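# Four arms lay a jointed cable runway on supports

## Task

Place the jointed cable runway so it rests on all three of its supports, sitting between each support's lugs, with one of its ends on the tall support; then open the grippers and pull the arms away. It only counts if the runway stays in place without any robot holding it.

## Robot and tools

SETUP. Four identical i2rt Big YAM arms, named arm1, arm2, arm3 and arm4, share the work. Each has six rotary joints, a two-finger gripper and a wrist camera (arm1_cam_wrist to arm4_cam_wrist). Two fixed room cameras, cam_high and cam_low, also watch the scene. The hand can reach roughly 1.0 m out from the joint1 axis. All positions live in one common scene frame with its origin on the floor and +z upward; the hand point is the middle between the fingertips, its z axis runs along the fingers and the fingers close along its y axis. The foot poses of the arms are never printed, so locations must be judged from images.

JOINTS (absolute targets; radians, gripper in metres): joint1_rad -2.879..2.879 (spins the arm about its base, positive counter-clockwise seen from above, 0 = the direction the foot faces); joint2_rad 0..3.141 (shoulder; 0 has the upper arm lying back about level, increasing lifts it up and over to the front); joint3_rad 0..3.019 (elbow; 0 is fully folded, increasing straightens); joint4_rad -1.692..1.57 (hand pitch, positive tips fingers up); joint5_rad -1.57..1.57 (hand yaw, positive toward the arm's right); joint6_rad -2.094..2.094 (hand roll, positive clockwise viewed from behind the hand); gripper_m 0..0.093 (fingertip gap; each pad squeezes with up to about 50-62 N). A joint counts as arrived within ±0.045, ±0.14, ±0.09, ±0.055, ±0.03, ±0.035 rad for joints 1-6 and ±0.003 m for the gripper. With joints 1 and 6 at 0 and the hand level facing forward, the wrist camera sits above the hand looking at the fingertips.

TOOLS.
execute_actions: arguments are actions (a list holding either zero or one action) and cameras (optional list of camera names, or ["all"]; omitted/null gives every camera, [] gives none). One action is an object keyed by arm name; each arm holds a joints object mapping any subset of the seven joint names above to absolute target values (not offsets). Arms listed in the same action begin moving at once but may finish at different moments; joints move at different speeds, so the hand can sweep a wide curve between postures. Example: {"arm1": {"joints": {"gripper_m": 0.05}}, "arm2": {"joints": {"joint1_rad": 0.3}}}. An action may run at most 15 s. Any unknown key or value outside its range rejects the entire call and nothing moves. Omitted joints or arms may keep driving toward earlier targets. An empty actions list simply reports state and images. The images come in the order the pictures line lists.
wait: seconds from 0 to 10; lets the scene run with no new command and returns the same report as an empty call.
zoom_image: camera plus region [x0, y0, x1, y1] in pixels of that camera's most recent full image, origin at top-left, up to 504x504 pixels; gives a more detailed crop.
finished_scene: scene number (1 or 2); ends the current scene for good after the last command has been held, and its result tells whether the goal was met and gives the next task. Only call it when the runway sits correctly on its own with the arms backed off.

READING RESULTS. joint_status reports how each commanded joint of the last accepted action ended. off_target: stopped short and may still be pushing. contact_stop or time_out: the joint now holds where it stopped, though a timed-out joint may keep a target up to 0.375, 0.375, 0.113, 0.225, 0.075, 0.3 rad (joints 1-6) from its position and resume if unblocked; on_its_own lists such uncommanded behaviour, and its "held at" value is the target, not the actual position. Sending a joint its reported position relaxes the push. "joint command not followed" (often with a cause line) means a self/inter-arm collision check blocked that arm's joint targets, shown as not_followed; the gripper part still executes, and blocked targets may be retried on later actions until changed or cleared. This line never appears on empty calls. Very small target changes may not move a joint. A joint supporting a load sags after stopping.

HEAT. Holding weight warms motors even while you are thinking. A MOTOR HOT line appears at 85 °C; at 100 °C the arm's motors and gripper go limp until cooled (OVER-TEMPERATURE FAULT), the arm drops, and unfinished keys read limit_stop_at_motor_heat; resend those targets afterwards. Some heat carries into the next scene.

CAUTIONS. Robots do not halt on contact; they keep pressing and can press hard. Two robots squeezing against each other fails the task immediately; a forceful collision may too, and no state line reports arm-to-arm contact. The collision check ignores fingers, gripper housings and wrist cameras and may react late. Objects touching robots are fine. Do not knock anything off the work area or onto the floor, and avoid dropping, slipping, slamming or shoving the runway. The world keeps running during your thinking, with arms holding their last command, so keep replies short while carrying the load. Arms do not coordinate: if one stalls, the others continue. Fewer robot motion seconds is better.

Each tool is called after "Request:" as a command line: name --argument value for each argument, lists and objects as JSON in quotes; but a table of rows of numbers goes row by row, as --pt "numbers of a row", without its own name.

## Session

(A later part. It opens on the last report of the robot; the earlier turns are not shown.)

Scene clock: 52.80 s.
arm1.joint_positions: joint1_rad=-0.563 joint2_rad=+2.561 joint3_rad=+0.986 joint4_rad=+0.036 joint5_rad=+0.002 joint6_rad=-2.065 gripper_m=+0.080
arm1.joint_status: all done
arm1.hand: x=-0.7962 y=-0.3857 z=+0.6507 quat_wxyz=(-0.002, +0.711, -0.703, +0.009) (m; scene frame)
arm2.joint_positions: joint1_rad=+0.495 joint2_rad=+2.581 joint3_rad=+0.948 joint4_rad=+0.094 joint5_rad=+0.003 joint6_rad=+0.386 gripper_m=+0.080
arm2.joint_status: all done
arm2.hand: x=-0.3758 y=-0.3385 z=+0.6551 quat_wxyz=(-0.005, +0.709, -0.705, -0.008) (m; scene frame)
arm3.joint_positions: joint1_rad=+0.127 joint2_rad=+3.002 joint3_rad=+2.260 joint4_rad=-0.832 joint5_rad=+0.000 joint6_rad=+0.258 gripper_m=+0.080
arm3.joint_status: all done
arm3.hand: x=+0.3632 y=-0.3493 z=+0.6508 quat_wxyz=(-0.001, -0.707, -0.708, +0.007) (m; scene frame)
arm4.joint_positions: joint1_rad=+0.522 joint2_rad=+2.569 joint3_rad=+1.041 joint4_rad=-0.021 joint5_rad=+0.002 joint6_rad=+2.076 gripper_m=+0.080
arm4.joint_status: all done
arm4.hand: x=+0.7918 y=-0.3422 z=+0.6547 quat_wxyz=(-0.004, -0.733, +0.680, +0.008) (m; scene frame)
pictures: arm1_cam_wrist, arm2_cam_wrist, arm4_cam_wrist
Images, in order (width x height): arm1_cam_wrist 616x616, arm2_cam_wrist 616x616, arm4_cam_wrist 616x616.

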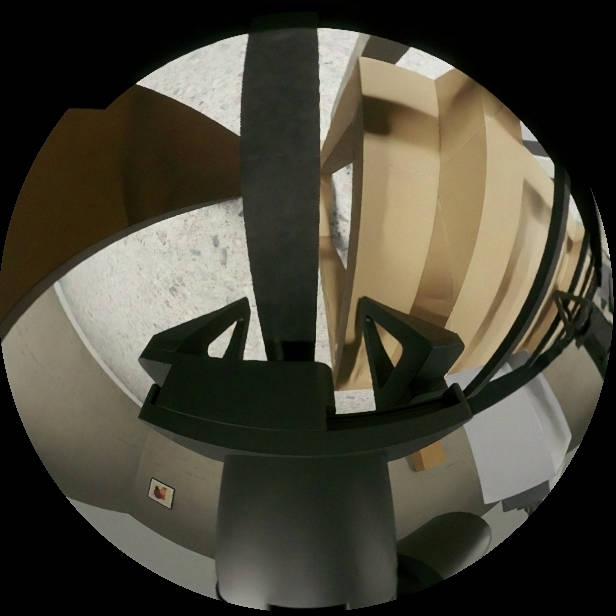

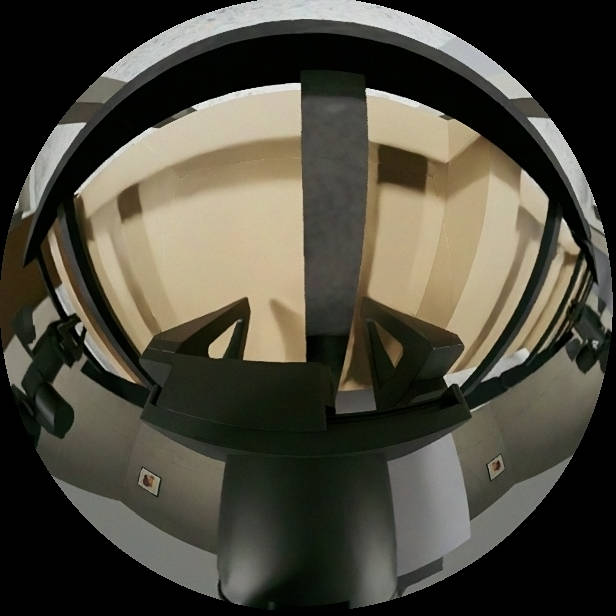

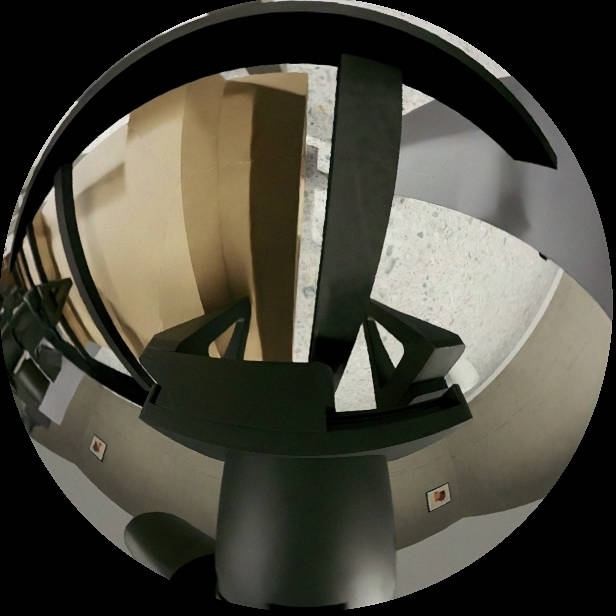

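Request:
execute_actions --actions '[{"arm1":{"joints":{"joint2_rad":2.585,"joint3_rad":0.962,"joint4_rad":0.05}},"arm2":{"joints":{"joint1_rad":0.462,"joint2_rad":2.625,"joint3_rad":0.935,"joint4_rad":0.104}},"arm3":{"joints":{"joint2_rad":3.03,"joint3_rad":2.29}},"arm4":{"joints":{"joint1_rad":0.535,"joint2_rad":2.605,"joint3_rad":1.01,"joint4_rad":-0.005}}}]' --cameras '[]'

Request:
execute_actions --actions '[{"arm1":{"joints":{"gripper_m":0}},"arm2":{"joints":{"gripper_m":0}},"arm3":{"joints":{"gripper_m":0}},"arm4":{"joints":{"gripper_m":0}}}]'

Scene clock: 60.60 s.
arm1.joint_positions: joint1_rad=-0.563 joint2_rad=+2.578 joint3_rad=+0.968 joint4_rad=+0.040 joint5_rad=+0.002 joint6_rad=-2.065 gripper_m=+0.080
arm1.joint_status: all done
arm1.hand: x=-0.8127 y=-0.3771 z=+0.6452 quat_wxyz=(+0.002, +0.711, -0.703, -0.006) (m; scene frame)
arm2.joint_positions: joint1_rad=+0.469 joint2_rad=+2.604 joint3_rad=+0.940 joint4_rad=+0.094 joint5_rad=+0.002 joint6_rad=+0.386 gripper_m=+0.080
arm2.joint_status: all done
arm2.hand: x=-0.3615 y=-0.3505 z=+0.6479 quat_wxyz=(+0.001, +0.700, -0.714, +0.006) (m; scene frame)
arm3.joint_positions: joint1_rad=+0.127 joint2_rad=+3.006 joint3_rad=+2.260 joint4_rad=-0.832 joint5_rad=+0.000 joint6_rad=+0.258 gripper_m=+0.080
arm3.joint_status: all done
arm3.hand: x=+0.3626 y=-0.3475 z=+0.6482 quat_wxyz=(+0.001, -0.707, -0.708, +0.006) (m; scene frame)
arm4.joint_positions: joint1_rad=+0.522 joint2_rad=+2.588 joint3_rad=+1.011 joint4_rad=-0.017 joint5_rad=+0.002 joint6_rad=+2.076 gripper_m=+0.080
arm4.joint_status: all done
arm4.hand: x=+0.8143 y=-0.3274 z=+0.6477 quat_wxyz=(+0.018, -0.733, +0.680, +0.003) (m; scene frame)
pictures: none
No camera images: the call's "cameras" was empty. Leave "cameras" out to get every camera's image.

Scene clock: 61.27 s.
arm1.joint_positions: joint1_rad=-0.561 joint2_rad=+2.578 joint3_rad=+0.975 joint4_rad=+0.051 joint5_rad=-0.007 joint6_rad=-2.067 gripper_m=+0.022
arm1.joint_status: gripper_m off_target (ended at +0.022, target +0.000)
arm1.hand: x=-0.8051 y=-0.3786 z=+0.6452 quat_wxyz=(-0.005, +0.712, -0.702, +0.002) (m; scene frame)
arm2.joint_positions: joint1_rad=+0.471 joint2_rad=+2.604 joint3_rad=+0.940 joint4_rad=+0.095 joint5_rad=+0.000 joint6_rad=+0.357 gripper_m=+0.023
arm2.joint_status: gripper_m off_target (ended at +0.023, target +0.000)
arm2.hand: x=-0.3623 y=-0.3506 z=+0.6478 quat_wxyz=(+0.002, +0.711, -0.703, +0.005) (m; scene frame)
arm3.joint_positions: joint1_rad=+0.125 joint2_rad=+3.007 joint3_rad=+2.260 joint4_rad=-0.832 joint5_rad=+0.011 joint6_rad=+0.248 gripper_m=+0.021
arm3.joint_status: gripper_m off_target (ended at +0.021, target +0.000)
arm3.hand: x=+0.3594 y=-0.3477 z=+0.6477 quat_wxyz=(+0.004, -0.704, -0.711, +0.010) (m; scene frame)
arm4.joint_positions: joint1_rad=+0.521 joint2_rad=+2.588 joint3_rad=+1.016 joint4_rad=-0.011 joint5_rad=+0.005 joint6_rad=+2.081 gripper_m=+0.025
arm4.joint_status: gripper_m off_target (ended at +0.025, target +0.000)
arm4.hand: x=+0.8102 y=-0.3293 z=+0.6476 quat_wxyz=(+0.013, -0.731, +0.682, +0.005) (m; scene frame)
pictures: arm1_cam_wrist, arm2_cam_wrist, arm3_cam_wrist, arm4_cam_wrist, cam_high, cam_low
Images, in order (width x height): arm1_cam_wrist 616x616, arm2_cam_wrist 616x616, arm3_cam_wrist 616x616, arm4_cam_wrist 616x616, cam_high 896x504, cam_low 896x504.

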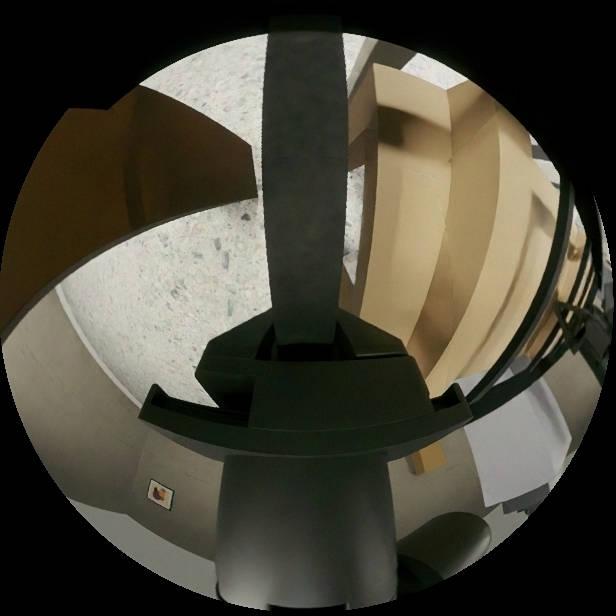

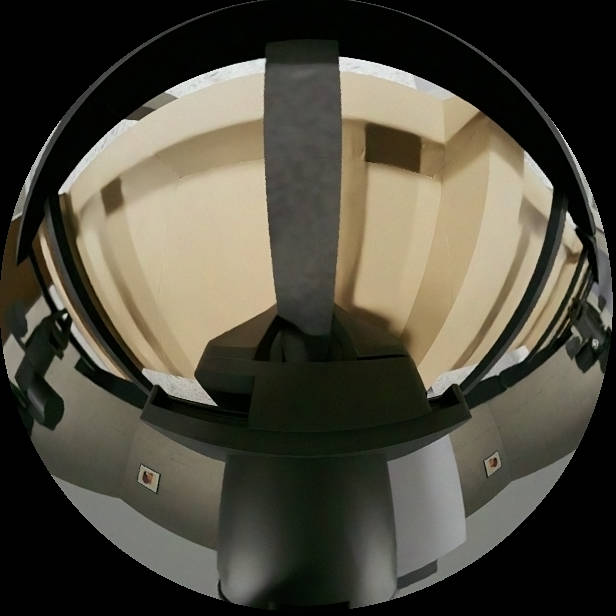

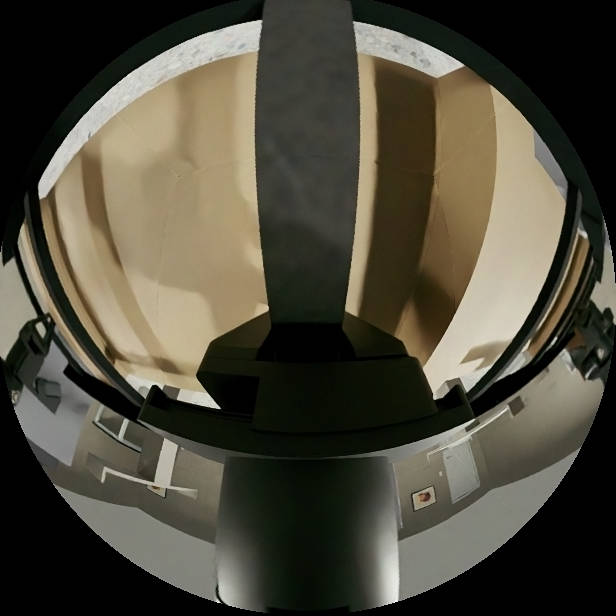

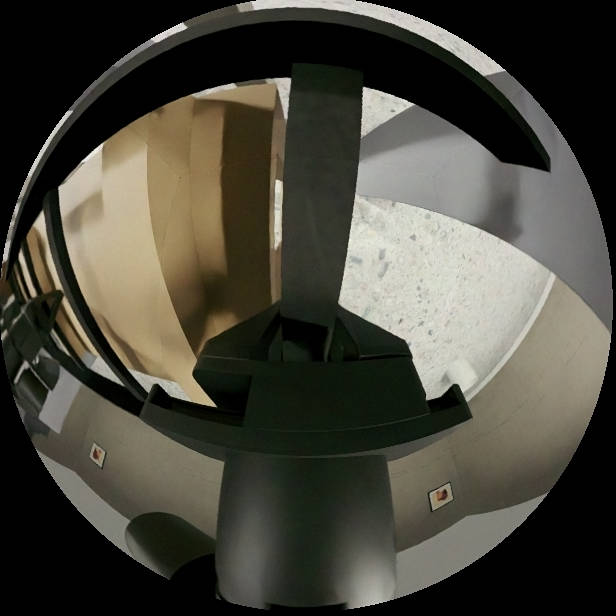

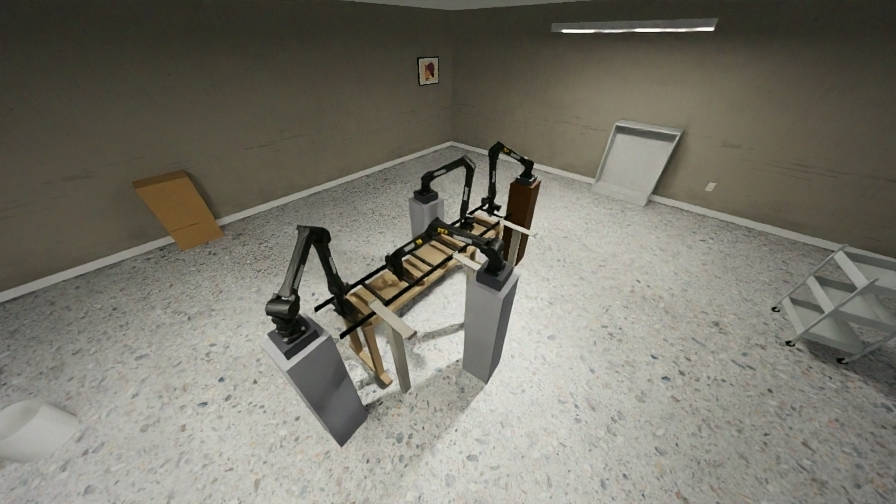

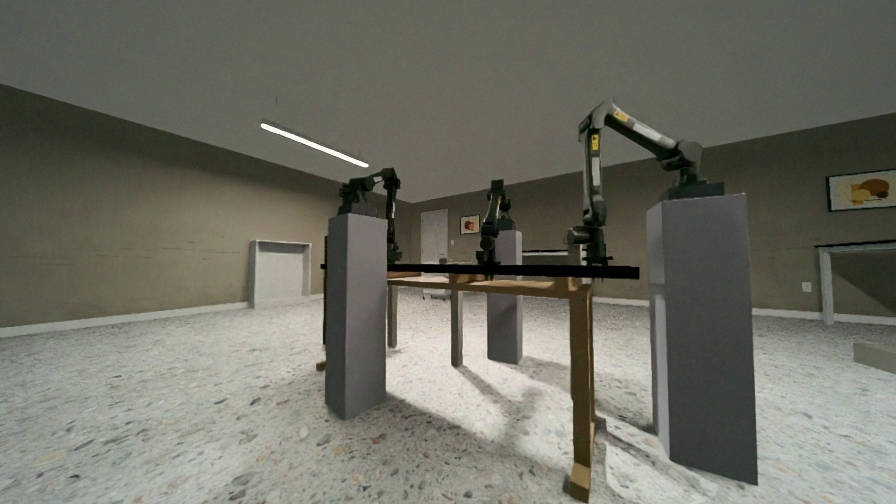

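Request:
execute_actions --actions '[{"arm3":{"joints":{"gripper_m":0.06}},"arm4":{"joints":{"gripper_m":0.06}}}]' --cameras '[]'

Request:
execute_actions --actions '[{"arm3":{"joints":{"joint1_rad":0.11,"joint2_rad":3.055,"joint3_rad":2.365,"joint4_rad":-0.875}},"arm4":{"joints":{"joint1_rad":0.553,"joint2_rad":2.6,"joint3_rad":1.035,"joint4_rad":-0.005,"joint6_rad":2.094}}}]' --cameras '["arm3_cam_wrist","arm4_cam_wrist"]'

Scene clock: 69.33 s.
arm1.joint_positions: joint1_rad=-0.561 joint2_rad=+2.578 joint3_rad=+0.975 joint4_rad=+0.051 joint5_rad=-0.007 joint6_rad=-2.067 gripper_m=+0.022
arm1.joint_status: not commanded
arm1.hand: x=-0.8051 y=-0.3786 z=+0.6452 quat_wxyz=(-0.005, +0.712, -0.702, +0.002) (m; scene frame)
arm2.joint_positions: joint1_rad=+0.471 joint2_rad=+2.604 joint3_rad=+0.940 joint4_rad=+0.095 joint5_rad=+0.000 joint6_rad=+0.357 gripper_m=+0.023
arm2.joint_status: not commanded
arm2.hand: x=-0.3623 y=-0.3506 z=+0.6478 quat_wxyz=(+0.002, +0.711, -0.703, +0.005) (m; scene frame)
arm3.joint_positions: joint1_rad=+0.125 joint2_rad=+3.007 joint3_rad=+2.260 joint4_rad=-0.832 joint5_rad=+0.004 joint6_rad=+0.254 gripper_m=+0.060
arm3.joint_status: all done
arm3.hand: x=+0.3608 y=-0.3473 z=+0.6477 quat_wxyz=(+0.002, -0.706, -0.708, +0.007) (m; scene frame)
arm4.joint_positions: joint1_rad=+0.523 joint2_rad=+2.588 joint3_rad=+1.014 joint4_rad=-0.011 joint5_rad=+0.002 joint6_rad=+2.081 gripper_m=+0.060
arm4.joint_status: all done
arm4.hand: x=+0.8116 y=-0.3297 z=+0.6476 quat_wxyz=(+0.013, -0.731, +0.682, +0.004) (m; scene frame)
pictures: none
No camera images: the call's "cameras" was empty. Leave "cameras" out to get every camera's image.

Scene clock: 70.03 s.
arm1.joint_positions: joint1_rad=-0.561 joint2_rad=+2.578 joint3_rad=+0.975 joint4_rad=+0.051 joint5_rad=-0.007 joint6_rad=-2.067 gripper_m=+0.022
arm1.joint_status: not commanded
arm1.hand: x=-0.8051 y=-0.3786 z=+0.6452 quat_wxyz=(-0.005, +0.712, -0.702, +0.002) (m; scene frame)
arm2.joint_positions: joint1_rad=+0.471 joint2_rad=+2.604 joint3_rad=+0.940 joint4_rad=+0.095 joint5_rad=+0.000 joint6_rad=+0.357 gripper_m=+0.023
arm2.joint_status: not commanded
arm2.hand: x=-0.3623 y=-0.3506 z=+0.6478 quat_wxyz=(+0.002, +0.711, -0.703, +0.005) (m; scene frame)
arm3.joint_positions: joint1_rad=+0.124 joint2_rad=+3.031 joint3_rad=+2.315 joint4_rad=-0.864 joint5_rad=+0.002 joint6_rad=+0.255 gripper_m=+0.060
arm3.joint_status: all done
arm3.hand: x=+0.3622 y=-0.3544 z=+0.6475 quat_wxyz=(+0.002, -0.706, -0.708, +0.006) (m; scene frame)
arm4.joint_positions: joint1_rad=+0.543 joint2_rad=+2.588 joint3_rad=+1.033 joint4_rad=-0.011 joint5_rad=+0.002 joint6_rad=+2.081 gripper_m=+0.060
arm4.joint_status: all done
joint sent to its limit — the command would take arm4.joint6_rad past its upper limit, so that joint was sent only as far as its limit.
arm4.hand: x=+0.8058 y=-0.3426 z=+0.6474 quat_wxyz=(+0.004, -0.738, +0.675, +0.006) (m; scene frame)
pictures: arm3_cam_wrist, arm4_cam_wrist
Images, in order (width x height): arm3_cam_wrist 616x616, arm4_cam_wrist 616x616.

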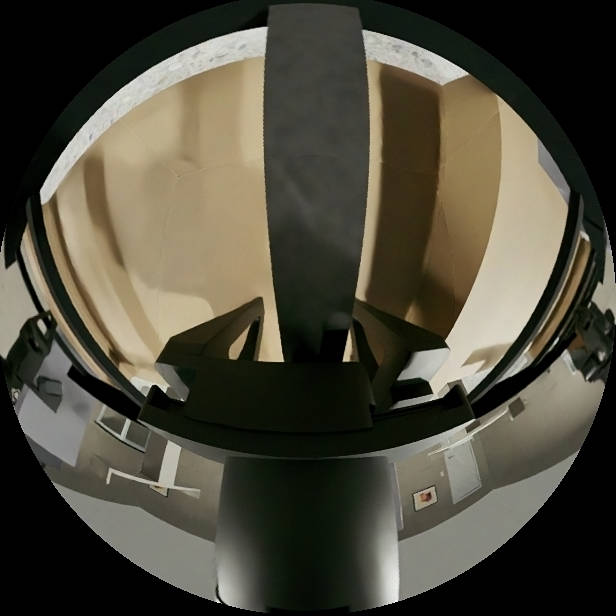

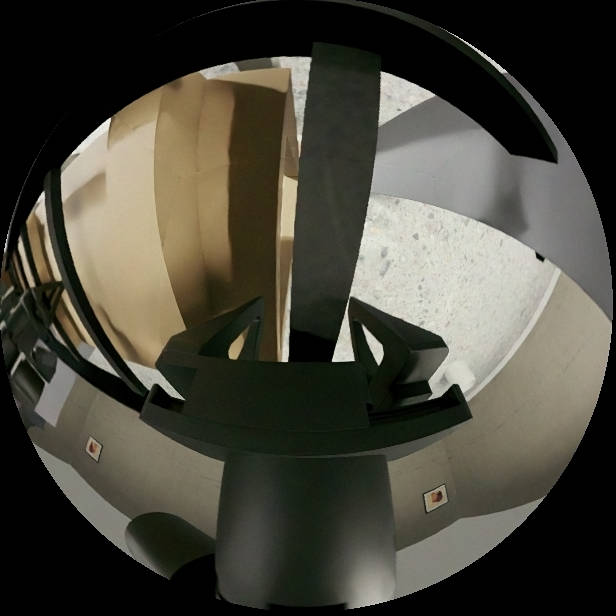

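Request:
execute_actions --actions '[{"arm3":{"joints":{"gripper_m":0}},"arm4":{"joints":{"gripper_m":0}}}]' --cameras '[]'

Request:
execute_actions --actions '[{"arm1":{"joints":{"joint2_rad":2.33,"joint3_rad":0.885,"joint4_rad":-0.07}},"arm2":{"joints":{"joint2_rad":2.29,"joint3_rad":0.86,"joint4_rad":0.01}},"arm3":{"joints":{"joint2_rad":2.73,"joint3_rad":2.19,"joint4_rad":-0.855}},"arm4":{"joints":{"joint2_rad":2.31,"joint3_rad":0.915,"joint4_rad":-0.135}}}]'

Scene clock: 85.57 s.
arm1.joint_positions: joint1_rad=-0.561 joint2_rad=+2.578 joint3_rad=+0.975 joint4_rad=+0.052 joint5_rad=-0.006 joint6_rad=-2.067 gripper_m=+0.022
arm1.joint_status: not commanded
arm1.hand: x=-0.8050 y=-0.3787 z=+0.6452 quat_wxyz=(-0.004, +0.712, -0.702, +0.002) (m; scene frame)
arm2.joint_positions: joint1_rad=+0.471 joint2_rad=+2.604 joint3_rad=+0.940 joint4_rad=+0.095 joint5_rad=+0.000 joint6_rad=+0.357 gripper_m=+0.023
arm2.joint_status: not commanded
arm2.hand: x=-0.3623 y=-0.3506 z=+0.6478 quat_wxyz=(+0.002, +0.711, -0.703, +0.005) (m; scene frame)
arm3.joint_positions: joint1_rad=+0.121 joint2_rad=+3.031 joint3_rad=+2.315 joint4_rad=-0.868 joint5_rad=+0.006 joint6_rad=+0.245 gripper_m=+0.022
arm3.joint_status: gripper_m off_target (ended at +0.021, target +0.000)
arm3.hand: x=+0.3588 y=-0.3539 z=+0.6470 quat_wxyz=(+0.005, -0.704, -0.710, +0.007) (m; scene frame)
arm4.joint_positions: joint1_rad=+0.543 joint2_rad=+2.589 joint3_rad=+1.029 joint4_rad=-0.011 joint5_rad=-0.006 joint6_rad=+2.081 gripper_m=+0.025
arm4.joint_status: gripper_m off_target (ended at +0.025, target +0.000)
arm4.hand: x=+0.8092 y=-0.3424 z=+0.6472 quat_wxyz=(+0.005, -0.738, +0.674, +0.002) (m; scene frame)
pictures: none
No camera images: the call's "cameras" was empty. Leave "cameras" out to get every camera's image.

Scene clock: 87.87 s.
arm1.joint_positions: joint1_rad=-0.561 joint2_rad=+2.363 joint3_rad=+0.880 joint4_rad=-0.079 joint5_rad=+0.009 joint6_rad=-2.070 gripper_m=+0.022
arm1.joint_status: all done
arm1.hand: x=-0.8020 y=-0.3829 z=+0.7188 quat_wxyz=(+0.004, +0.714, -0.701, -0.001) (m; scene frame)
arm2.joint_positions: joint1_rad=+0.465 joint2_rad=+2.443 joint3_rad=+0.853 joint4_rad=+0.013 joint5_rad=-0.002 joint6_rad=+0.343 gripper_m=+0.023
arm2.joint_status: joint2_rad time_out (moved -0.161 of -0.314); the others done
arm2.on_its_own: joint2_rad reads +2.443 and still pushes toward +2.290 since a time_out
arm2.hand: x=-0.3612 y=-0.3492 z=+0.7023 quat_wxyz=(+0.004, +0.714, -0.700, +0.008) (m; scene frame)
arm3.joint_positions: joint1_rad=+0.120 joint2_rad=+2.875 joint3_rad=+2.152 joint4_rad=-0.843 joint5_rad=-0.013 joint6_rad=+0.239 gripper_m=+0.022
arm3.joint_status: joint2_rad time_out (moved -0.156 of -0.301); the others done
arm3.on_its_own: joint2_rad reads +2.875 and still pushes toward +2.730 since a time_out
arm3.hand: x=+0.3623 y=-0.3545 z=+0.7050 quat_wxyz=(-0.008, -0.702, -0.712, +0.003) (m; scene frame)
arm4.joint_positions: joint1_rad=+0.536 joint2_rad=+2.364 joint3_rad=+0.911 joint4_rad=-0.133 joint5_rad=+0.000 joint6_rad=+2.081 gripper_m=+0.025
arm4.joint_status: all done
arm4.hand: x=+0.8104 y=-0.3382 z=+0.7260 quat_wxyz=(+0.014, -0.736, +0.677, +0.003) (m; scene frame)
pictures: arm1_cam_wrist, arm2_cam_wrist, arm3_cam_wrist, arm4_cam_wrist, cam_high, cam_low
Images, in order (width x height): arm1_cam_wrist 616x616, arm2_cam_wrist 616x616, arm3_cam_wrist 616x616, arm4_cam_wrist 616x616, cam_high 896x504, cam_low 896x504.

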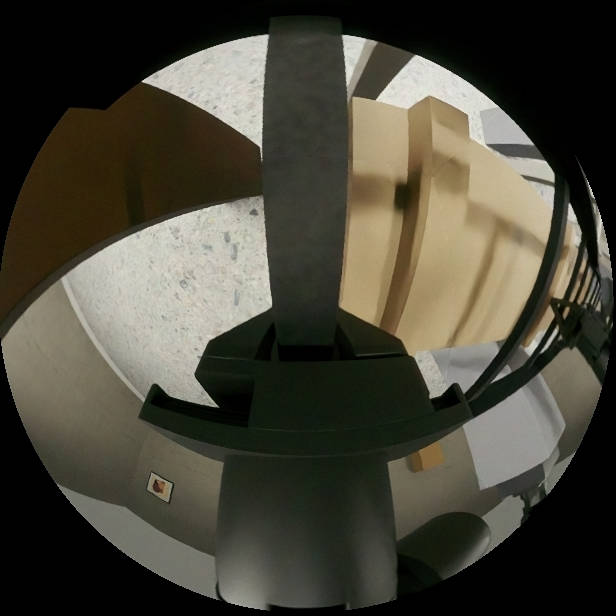

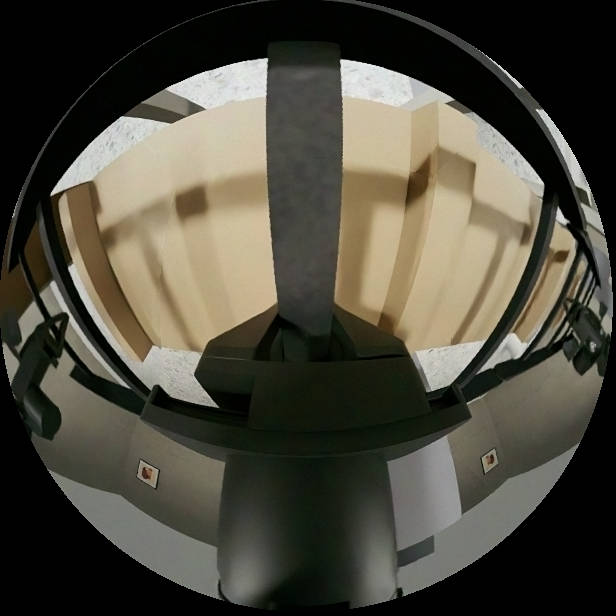

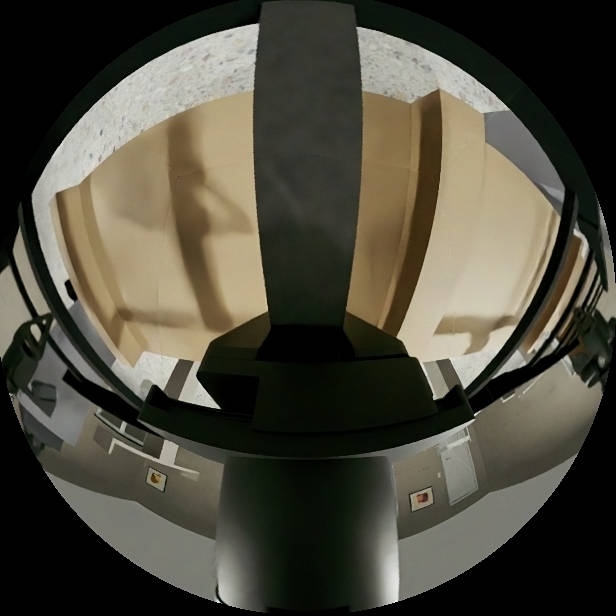

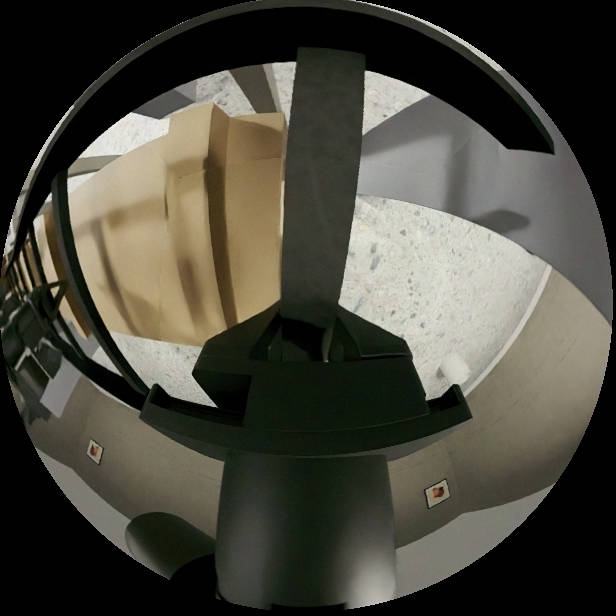

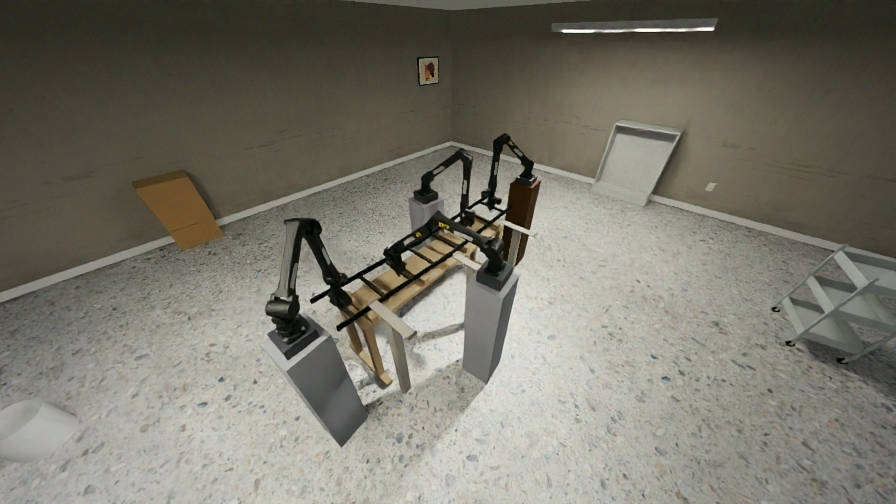

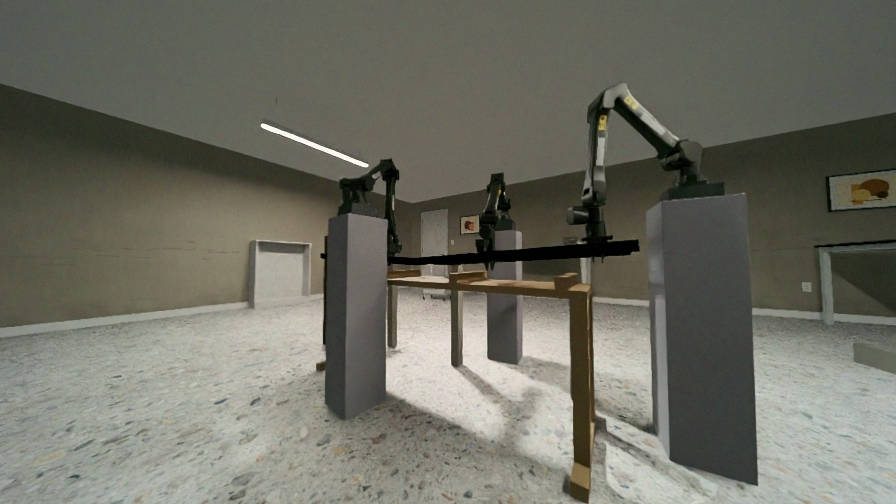

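Request:
execute_actions --actions '[{"arm1":{"joints":{"joint2_rad":2.21,"joint3_rad":0.835,"joint4_rad":-0.147}},"arm2":{"joints":{"joint2_rad":2.11,"joint3_rad":0.77,"joint4_rad":-0.058}},"arm3":{"joints":{"joint1_rad":0.10,"joint2_rad":2.585,"joint3_rad":2.10,"joint4_rad":-0.895,"joint5_rad":-0.05}},"arm4":{"joints":{"joint1_rad":0.535,"joint2_rad":2.05,"joint3_rad":0.875,"joint4_rad":-0.39,"joint5_rad":-0.03}}}]' --cameras '["cam_high","cam_low"]'

Scene clock: 103.10 s.
arm1.joint_positions: joint1_rad=-0.561 joint2_rad=+2.227 joint3_rad=+0.827 joint4_rad=-0.155 joint5_rad=+0.006 joint6_rad=-2.067 gripper_m=+0.022
arm1.joint_status: all done
arm1.hand: x=-0.8006 y=-0.3835 z=+0.7642 quat_wxyz=(+0.002, +0.712, -0.702, +0.002) (m; scene frame)
arm2.joint_positions: joint1_rad=+0.465 joint2_rad=+2.269 joint3_rad=+0.762 joint4_rad=-0.057 joint5_rad=+0.008 joint6_rad=+0.346 gripper_m=+0.023
arm2.joint_status: joint2_rad time_out (moved -0.174 of -0.333); the others done
arm2.on_its_own: joint2_rad reads +2.269 and still pushes toward +2.110 since a time_out
arm2.hand: x=-0.3585 y=-0.3515 z=+0.7579 quat_wxyz=(-0.003, +0.713, -0.701, +0.005) (m; scene frame)
arm3.joint_positions: joint1_rad=+0.113 joint2_rad=+2.717 joint3_rad=+2.052 joint4_rad=-0.897 joint5_rad=-0.052 joint6_rad=+0.235 gripper_m=+0.022
arm3.joint_status: all done
arm3.hand: x=+0.3664 y=-0.3580 z=+0.7823 quat_wxyz=(-0.019, -0.703, -0.711, -0.012) (m; scene frame)
arm4.joint_positions: joint1_rad=+0.535 joint2_rad=+2.095 joint3_rad=+0.859 joint4_rad=-0.389 joint5_rad=-0.038 joint6_rad=+2.081 gripper_m=+0.025
arm4.joint_status: all done
arm4.hand: x=+0.8118 y=-0.3458 z=+0.8215 quat_wxyz=(+0.028, -0.735, +0.678, -0.020) (m; scene frame)
pictures: cam_high, cam_low
Images, in order (width x height): cam_high 896x504, cam_low 896x504.

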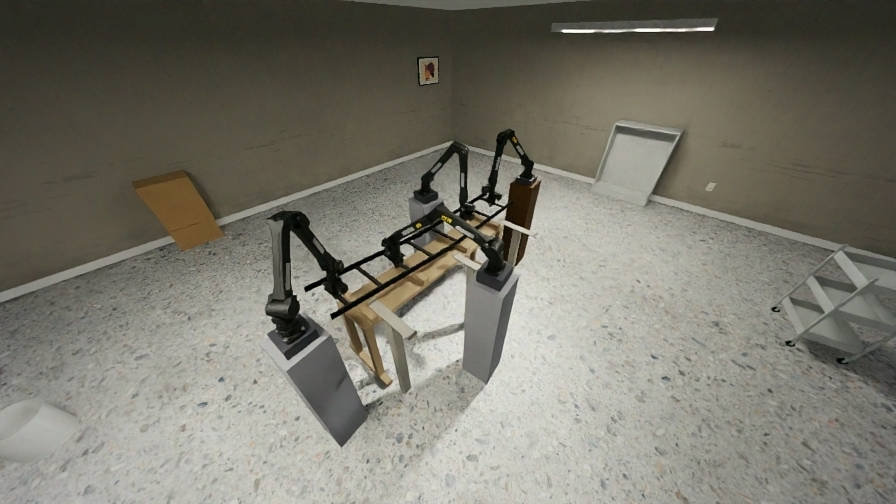

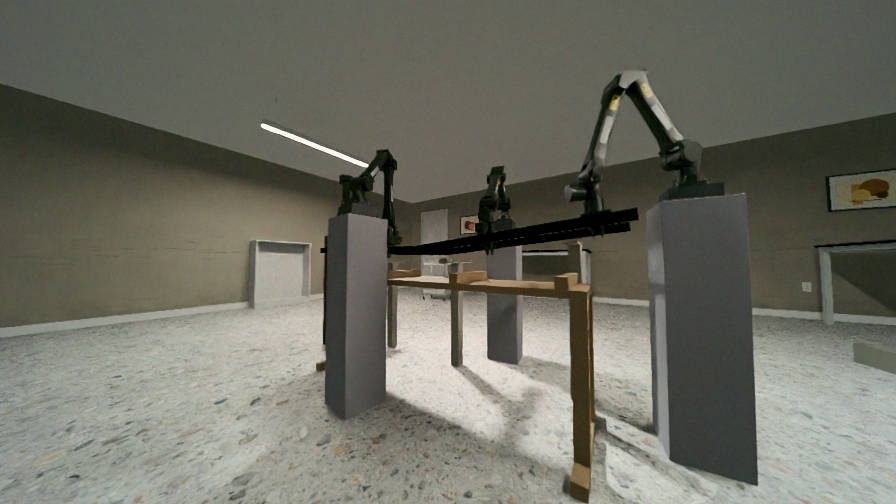

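Request:
zoom_image --camera "cam_low" --region '[380, 200, 650, 300]'

Request:
zoom_image --camera "cam_high" --region '[300, 180, 560, 350]'

Region (380, 200, 650, 300) of cam_low's 896x504 image, scaled by 1.867, with more detail than that image has; it fills the top 187 rows of this view, and the rest is white.

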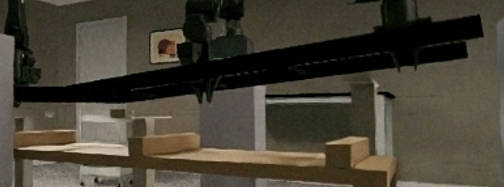

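Region (300, 180, 560, 350) of cam_high's 896x504 image, scaled by 1.938, with more detail than that image has; it fills the top 330 rows of this view, and the rest is white.

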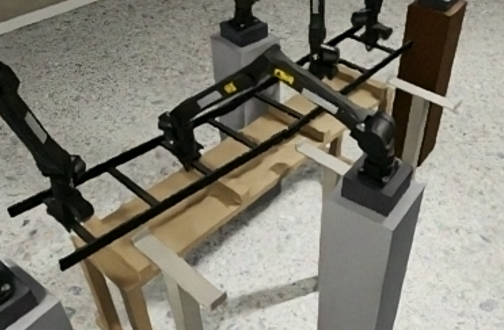

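Request:
execute_actions --actions '[{"arm1":{"joints":{"joint2_rad":2.105,"joint3_rad":0.822,"joint4_rad":-0.25}},"arm2":{"joints":{"joint2_rad":1.935,"joint3_rad":0.705,"joint4_rad":-0.164}},"arm3":{"joints":{"joint1_rad":0.08,"joint2_rad":2.473,"joint3_rad":2.035,"joint4_rad":-0.95,"joint5_rad":-0.09,"joint6_rad":0.22}},"arm4":{"joints":{"joint1_rad":0.51,"joint2_rad":1.91,"joint3_rad":0.925,"joint4_rad":-0.629,"joint5_rad":-0.06}}}]' --cameras '["cam_high","cam_low"]'

Scene clock: 114.17 s.
arm1.joint_positions: joint1_rad=-0.570 joint2_rad=+2.113 joint3_rad=+0.808 joint4_rad=-0.259 joint5_rad=+0.006 joint6_rad=-2.080 gripper_m=+0.022
arm1.joint_status: all done
arm1.hand: x=-0.8003 y=-0.3872 z=+0.8025 quat_wxyz=(+0.003, +0.714, -0.700, -0.003) (m; scene frame)
arm2.joint_positions: joint1_rad=+0.465 joint2_rad=+2.103 joint3_rad=+0.699 joint4_rad=-0.149 joint5_rad=+0.008 joint6_rad=+0.342 gripper_m=+0.023
arm2.joint_status: joint2_rad time_out (moved -0.165 of -0.334); the others done
arm2.on_its_own: joint2_rad reads +2.103 and still pushes toward +1.935 since a time_out
arm2.hand: x=-0.3577 y=-0.3538 z=+0.8078 quat_wxyz=(-0.005, +0.714, -0.700, +0.000) (m; scene frame)
arm3.joint_positions: joint1_rad=+0.108 joint2_rad=+2.602 joint3_rad=+1.993 joint4_rad=-0.955 joint5_rad=-0.079 joint6_rad=+0.224 gripper_m=+0.022
arm3.joint_status: all done
arm3.hand: x=+0.3673 y=-0.3557 z=+0.8417 quat_wxyz=(-0.025, -0.701, -0.713, -0.025) (m; scene frame)
arm4.joint_positions: joint1_rad=+0.514 joint2_rad=+1.938 joint3_rad=+0.872 joint4_rad=-0.611 joint5_rad=-0.078 joint6_rad=+2.081 gripper_m=+0.024
arm4.joint_status: all done
arm4.hand: x=+0.8128 y=-0.3446 z=+0.8849 quat_wxyz=(+0.048, -0.725, +0.685, -0.046) (m; scene frame)
pictures: cam_high, cam_low
Images, in order (width x height): cam_high 896x504, cam_low 896x504.

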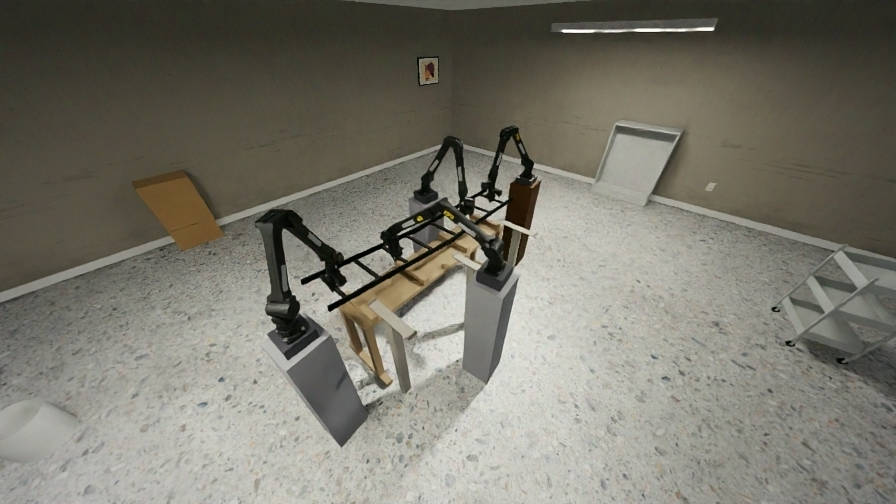

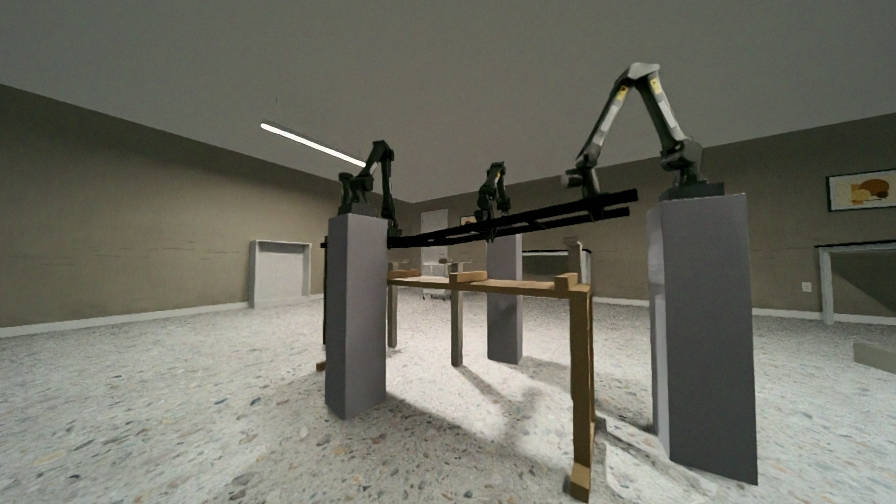

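Request:
execute_actions --actions '[{"arm1":{"joints":{"joint1_rad":-0.17,"joint2_rad":2.08,"joint3_rad":0.705,"joint4_rad":-0.16,"joint6_rad":-1.675}},"arm2":{"joints":{"joint1_rad":0.364,"joint2_rad":2.04,"joint3_rad":1.12,"joint4_rad":-0.435,"joint6_rad":0.246}},"arm3":{"joints":{"joint1_rad":0.15,"joint2_rad":2.23,"joint3_rad":1.46,"joint4_rad":-0.648,"joint6_rad":0.29}},"arm4":{"joints":{"joint1_rad":0.21,"joint2_rad":1.845,"joint3_rad":0.73,"joint4_rad":-0.523,"joint5_rad":-0.035,"joint6_rad":1.837}}}]' --cameras '["cam_high","cam_low"]'

Scene clock: 124.97 s.
arm1.joint_positions: joint1_rad=-0.177 joint2_rad=+2.094 joint3_rad=+0.693 joint4_rad=-0.166 joint5_rad=+0.002 joint6_rad=-1.676 gripper_m=+0.022
arm1.joint_status: all done
arm1.hand: x=-0.7985 y=-0.2419 z=+0.8004 quat_wxyz=(+0.001, +0.710, -0.704, -0.005) (m; scene frame)
arm2.joint_positions: joint1_rad=+0.357 joint2_rad=+2.202 joint3_rad=+1.068 joint4_rad=-0.401 joint5_rad=+0.009 joint6_rad=+0.239 gripper_m=+0.023
arm2.joint_status: joint2_rad time_out (moved +0.098 of -0.063); the others done
arm2.on_its_own: joint2_rad reads +2.202 and still pushes toward +2.040 since a time_out
arm2.hand: x=-0.3555 y=-0.2166 z=+0.8109 quat_wxyz=(-0.011, +0.712, -0.702, -0.007) (m; scene frame)
arm3.joint_positions: joint1_rad=+0.165 joint2_rad=+2.367 joint3_rad=+1.450 joint4_rad=-0.648 joint5_rad=-0.084 joint6_rad=+0.292 gripper_m=+0.021
arm3.joint_status: all done
arm3.hand: x=+0.3702 y=-0.2269 z=+0.8355 quat_wxyz=(-0.024, -0.704, -0.709, -0.028) (m; scene frame)
arm4.joint_positions: joint1_rad=+0.215 joint2_rad=+1.881 joint3_rad=+0.712 joint4_rad=-0.525 joint5_rad=-0.033 joint6_rad=+1.836 gripper_m=+0.023
arm4.joint_status: all done
arm4.hand: x=+0.8174 y=-0.2199 z=+0.8804 quat_wxyz=(+0.051, -0.707, +0.704, -0.040) (m; scene frame)
pictures: cam_high, cam_low
Images, in order (width x height): cam_high 896x504, cam_low 896x504.

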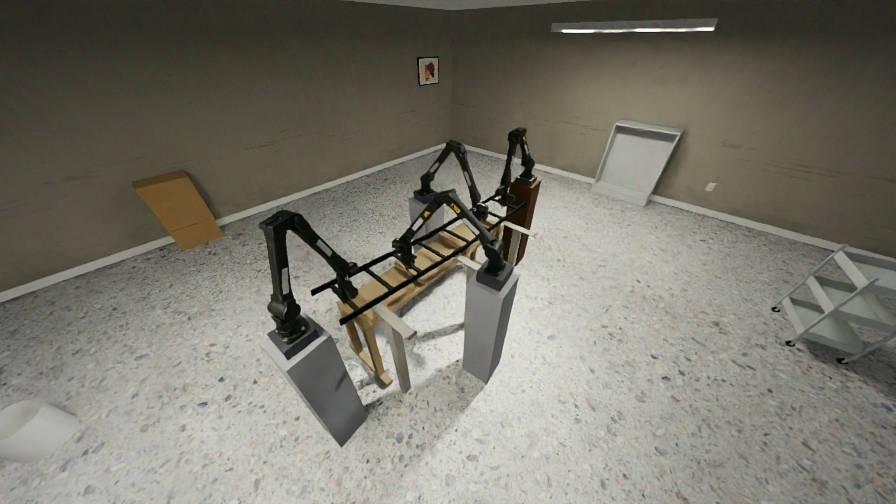

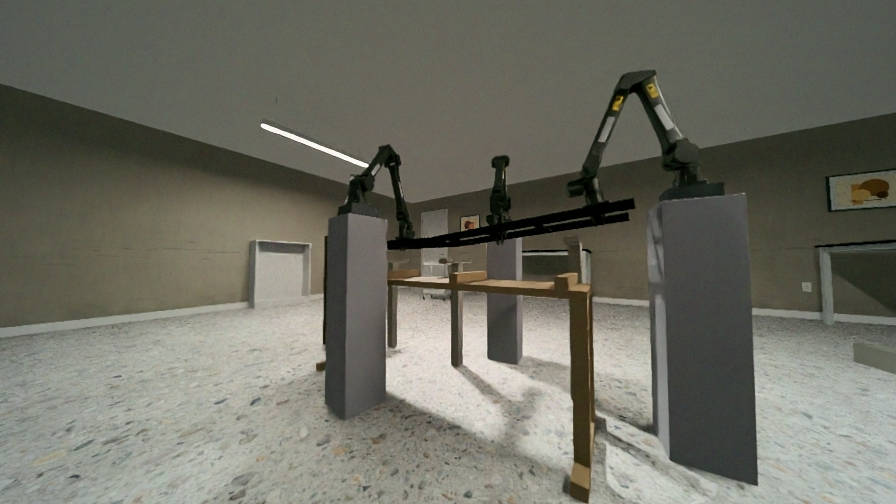

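Request:
execute_actions --actions '[{"arm1":{"joints":{"joint1_rad":0.241,"joint2_rad":2.09,"joint3_rad":0.755,"joint4_rad":-0.197,"joint6_rad":-1.264}},"arm2":{"joints":{"joint1_rad":0.304,"joint2_rad":2.22,"joint3_rad":1.60,"joint4_rad":-0.73,"joint6_rad":0.186}},"arm3":{"joints":{"joint1_rad":0.245,"joint2_rad":2.08,"joint3_rad":1.005,"joint4_rad":-0.349,"joint6_rad":0.38}},"arm4":{"joints":{"joint1_rad":-0.177,"joint2_rad":1.81,"joint3_rad":0.69,"joint4_rad":-0.507,"joint5_rad":0.01,"joint6_rad":1.45}}}]'

Scene clock: 133.77 s.
arm1.joint_positions: joint1_rad=+0.232 joint2_rad=+2.104 joint3_rad=+0.727 joint4_rad=-0.187 joint5_rad=+0.012 joint6_rad=-1.264 gripper_m=+0.022
arm1.joint_status: all done
arm1.hand: x=-0.8005 y=-0.1041 z=+0.8007 quat_wxyz=(+0.001, +0.709, -0.705, +0.000) (m; scene frame)
arm2.joint_positions: joint1_rad=+0.301 joint2_rad=+2.380 joint3_rad=+1.518 joint4_rad=-0.681 joint5_rad=+0.003 joint6_rad=+0.185 gripper_m=+0.023
arm2.joint_status: joint2_rad time_out (moved +0.179 of +0.018); the others done
arm2.on_its_own: joint2_rad reads +2.380 and still pushes toward +2.220 since a time_out
arm2.hand: x=-0.3560 y=-0.0855 z=+0.8118 quat_wxyz=(-0.007, +0.712, -0.702, -0.005) (m; scene frame)
arm3.joint_positions: joint1_rad=+0.247 joint2_rad=+2.197 joint3_rad=+1.006 joint4_rad=-0.339 joint5_rad=-0.087 joint6_rad=+0.378 gripper_m=+0.021
arm3.joint_status: all done
arm3.hand: x=+0.3692 y=-0.0957 z=+0.8334 quat_wxyz=(-0.038, -0.705, -0.708, -0.024) (m; scene frame)
arm4.joint_positions: joint1_rad=-0.183 joint2_rad=+1.841 joint3_rad=+0.673 joint4_rad=-0.513 joint5_rad=+0.015 joint6_rad=+1.445 gripper_m=+0.023
arm4.joint_status: all done
arm4.hand: x=+0.8168 y=-0.0865 z=+0.8892 quat_wxyz=(+0.046, -0.706, +0.706, -0.034) (m; scene frame)
pictures: arm1_cam_wrist, arm2_cam_wrist, arm3_cam_wrist, arm4_cam_wrist, cam_high, cam_low
Images, in order (width x height): arm1_cam_wrist 616x616, arm2_cam_wrist 616x616, arm3_cam_wrist 616x616, arm4_cam_wrist 616x616, cam_high 896x504, cam_low 896x504.

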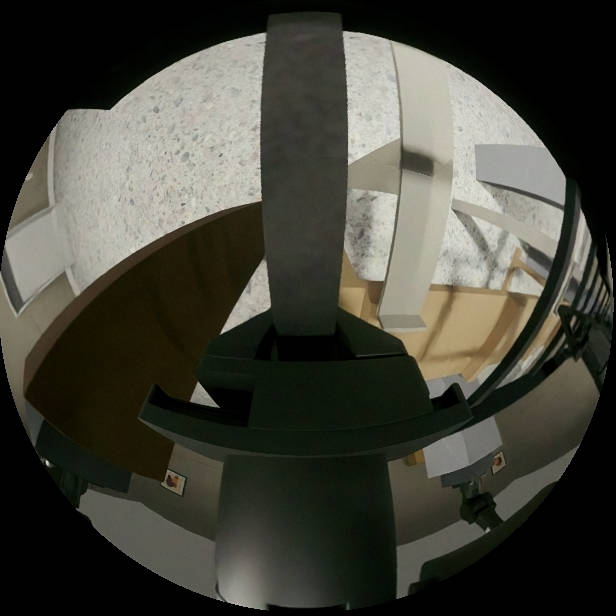

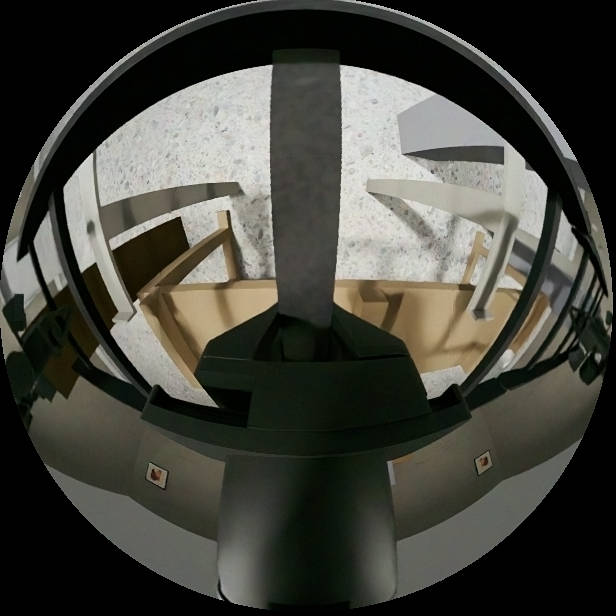

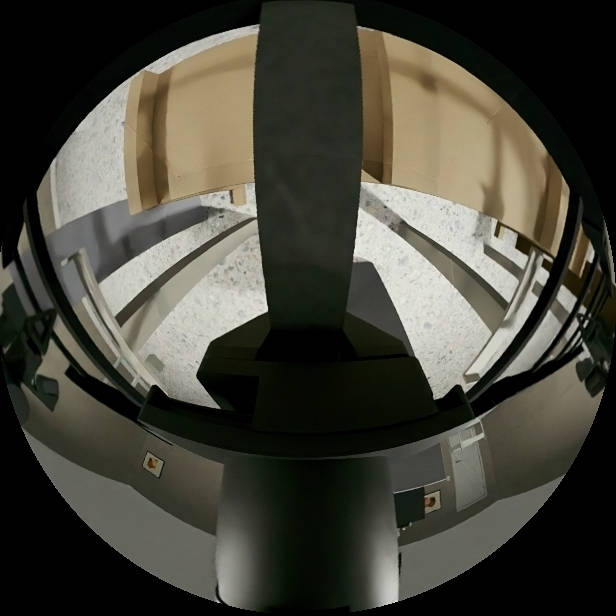

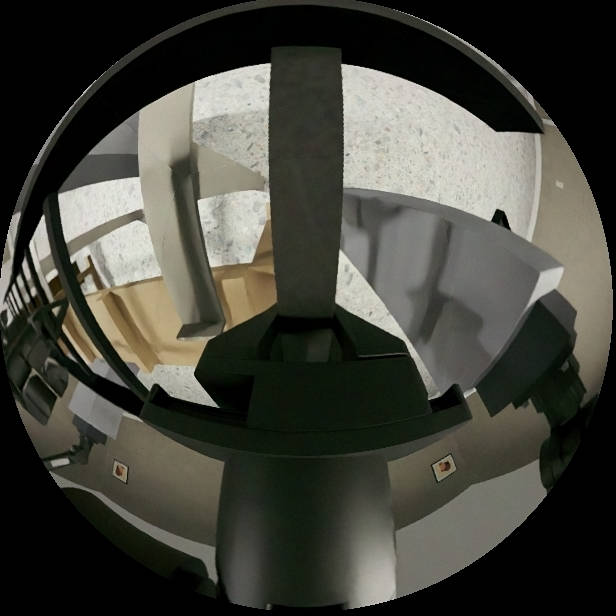

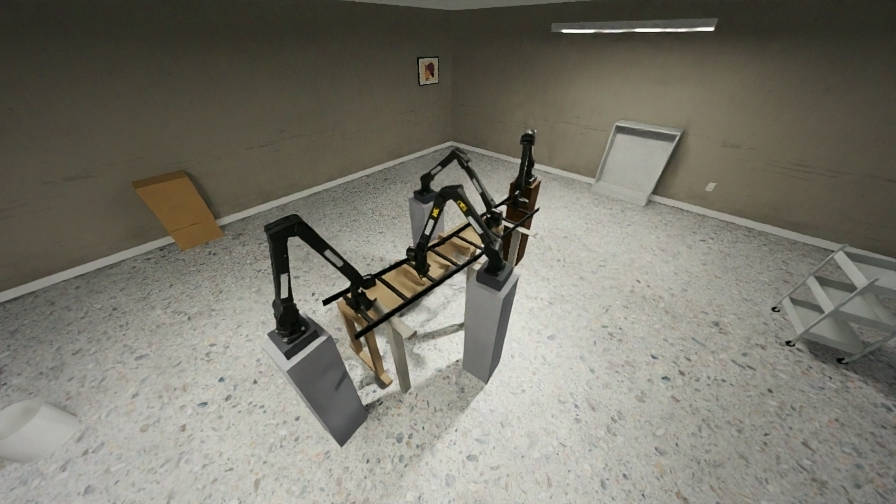

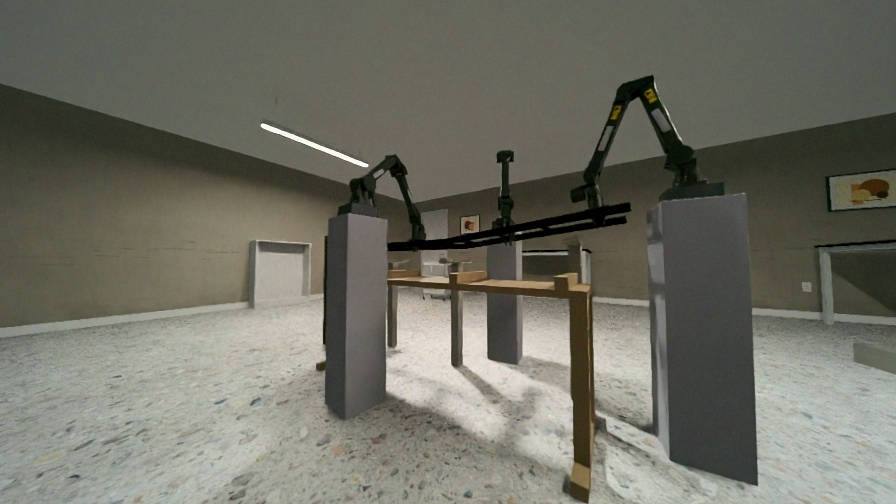

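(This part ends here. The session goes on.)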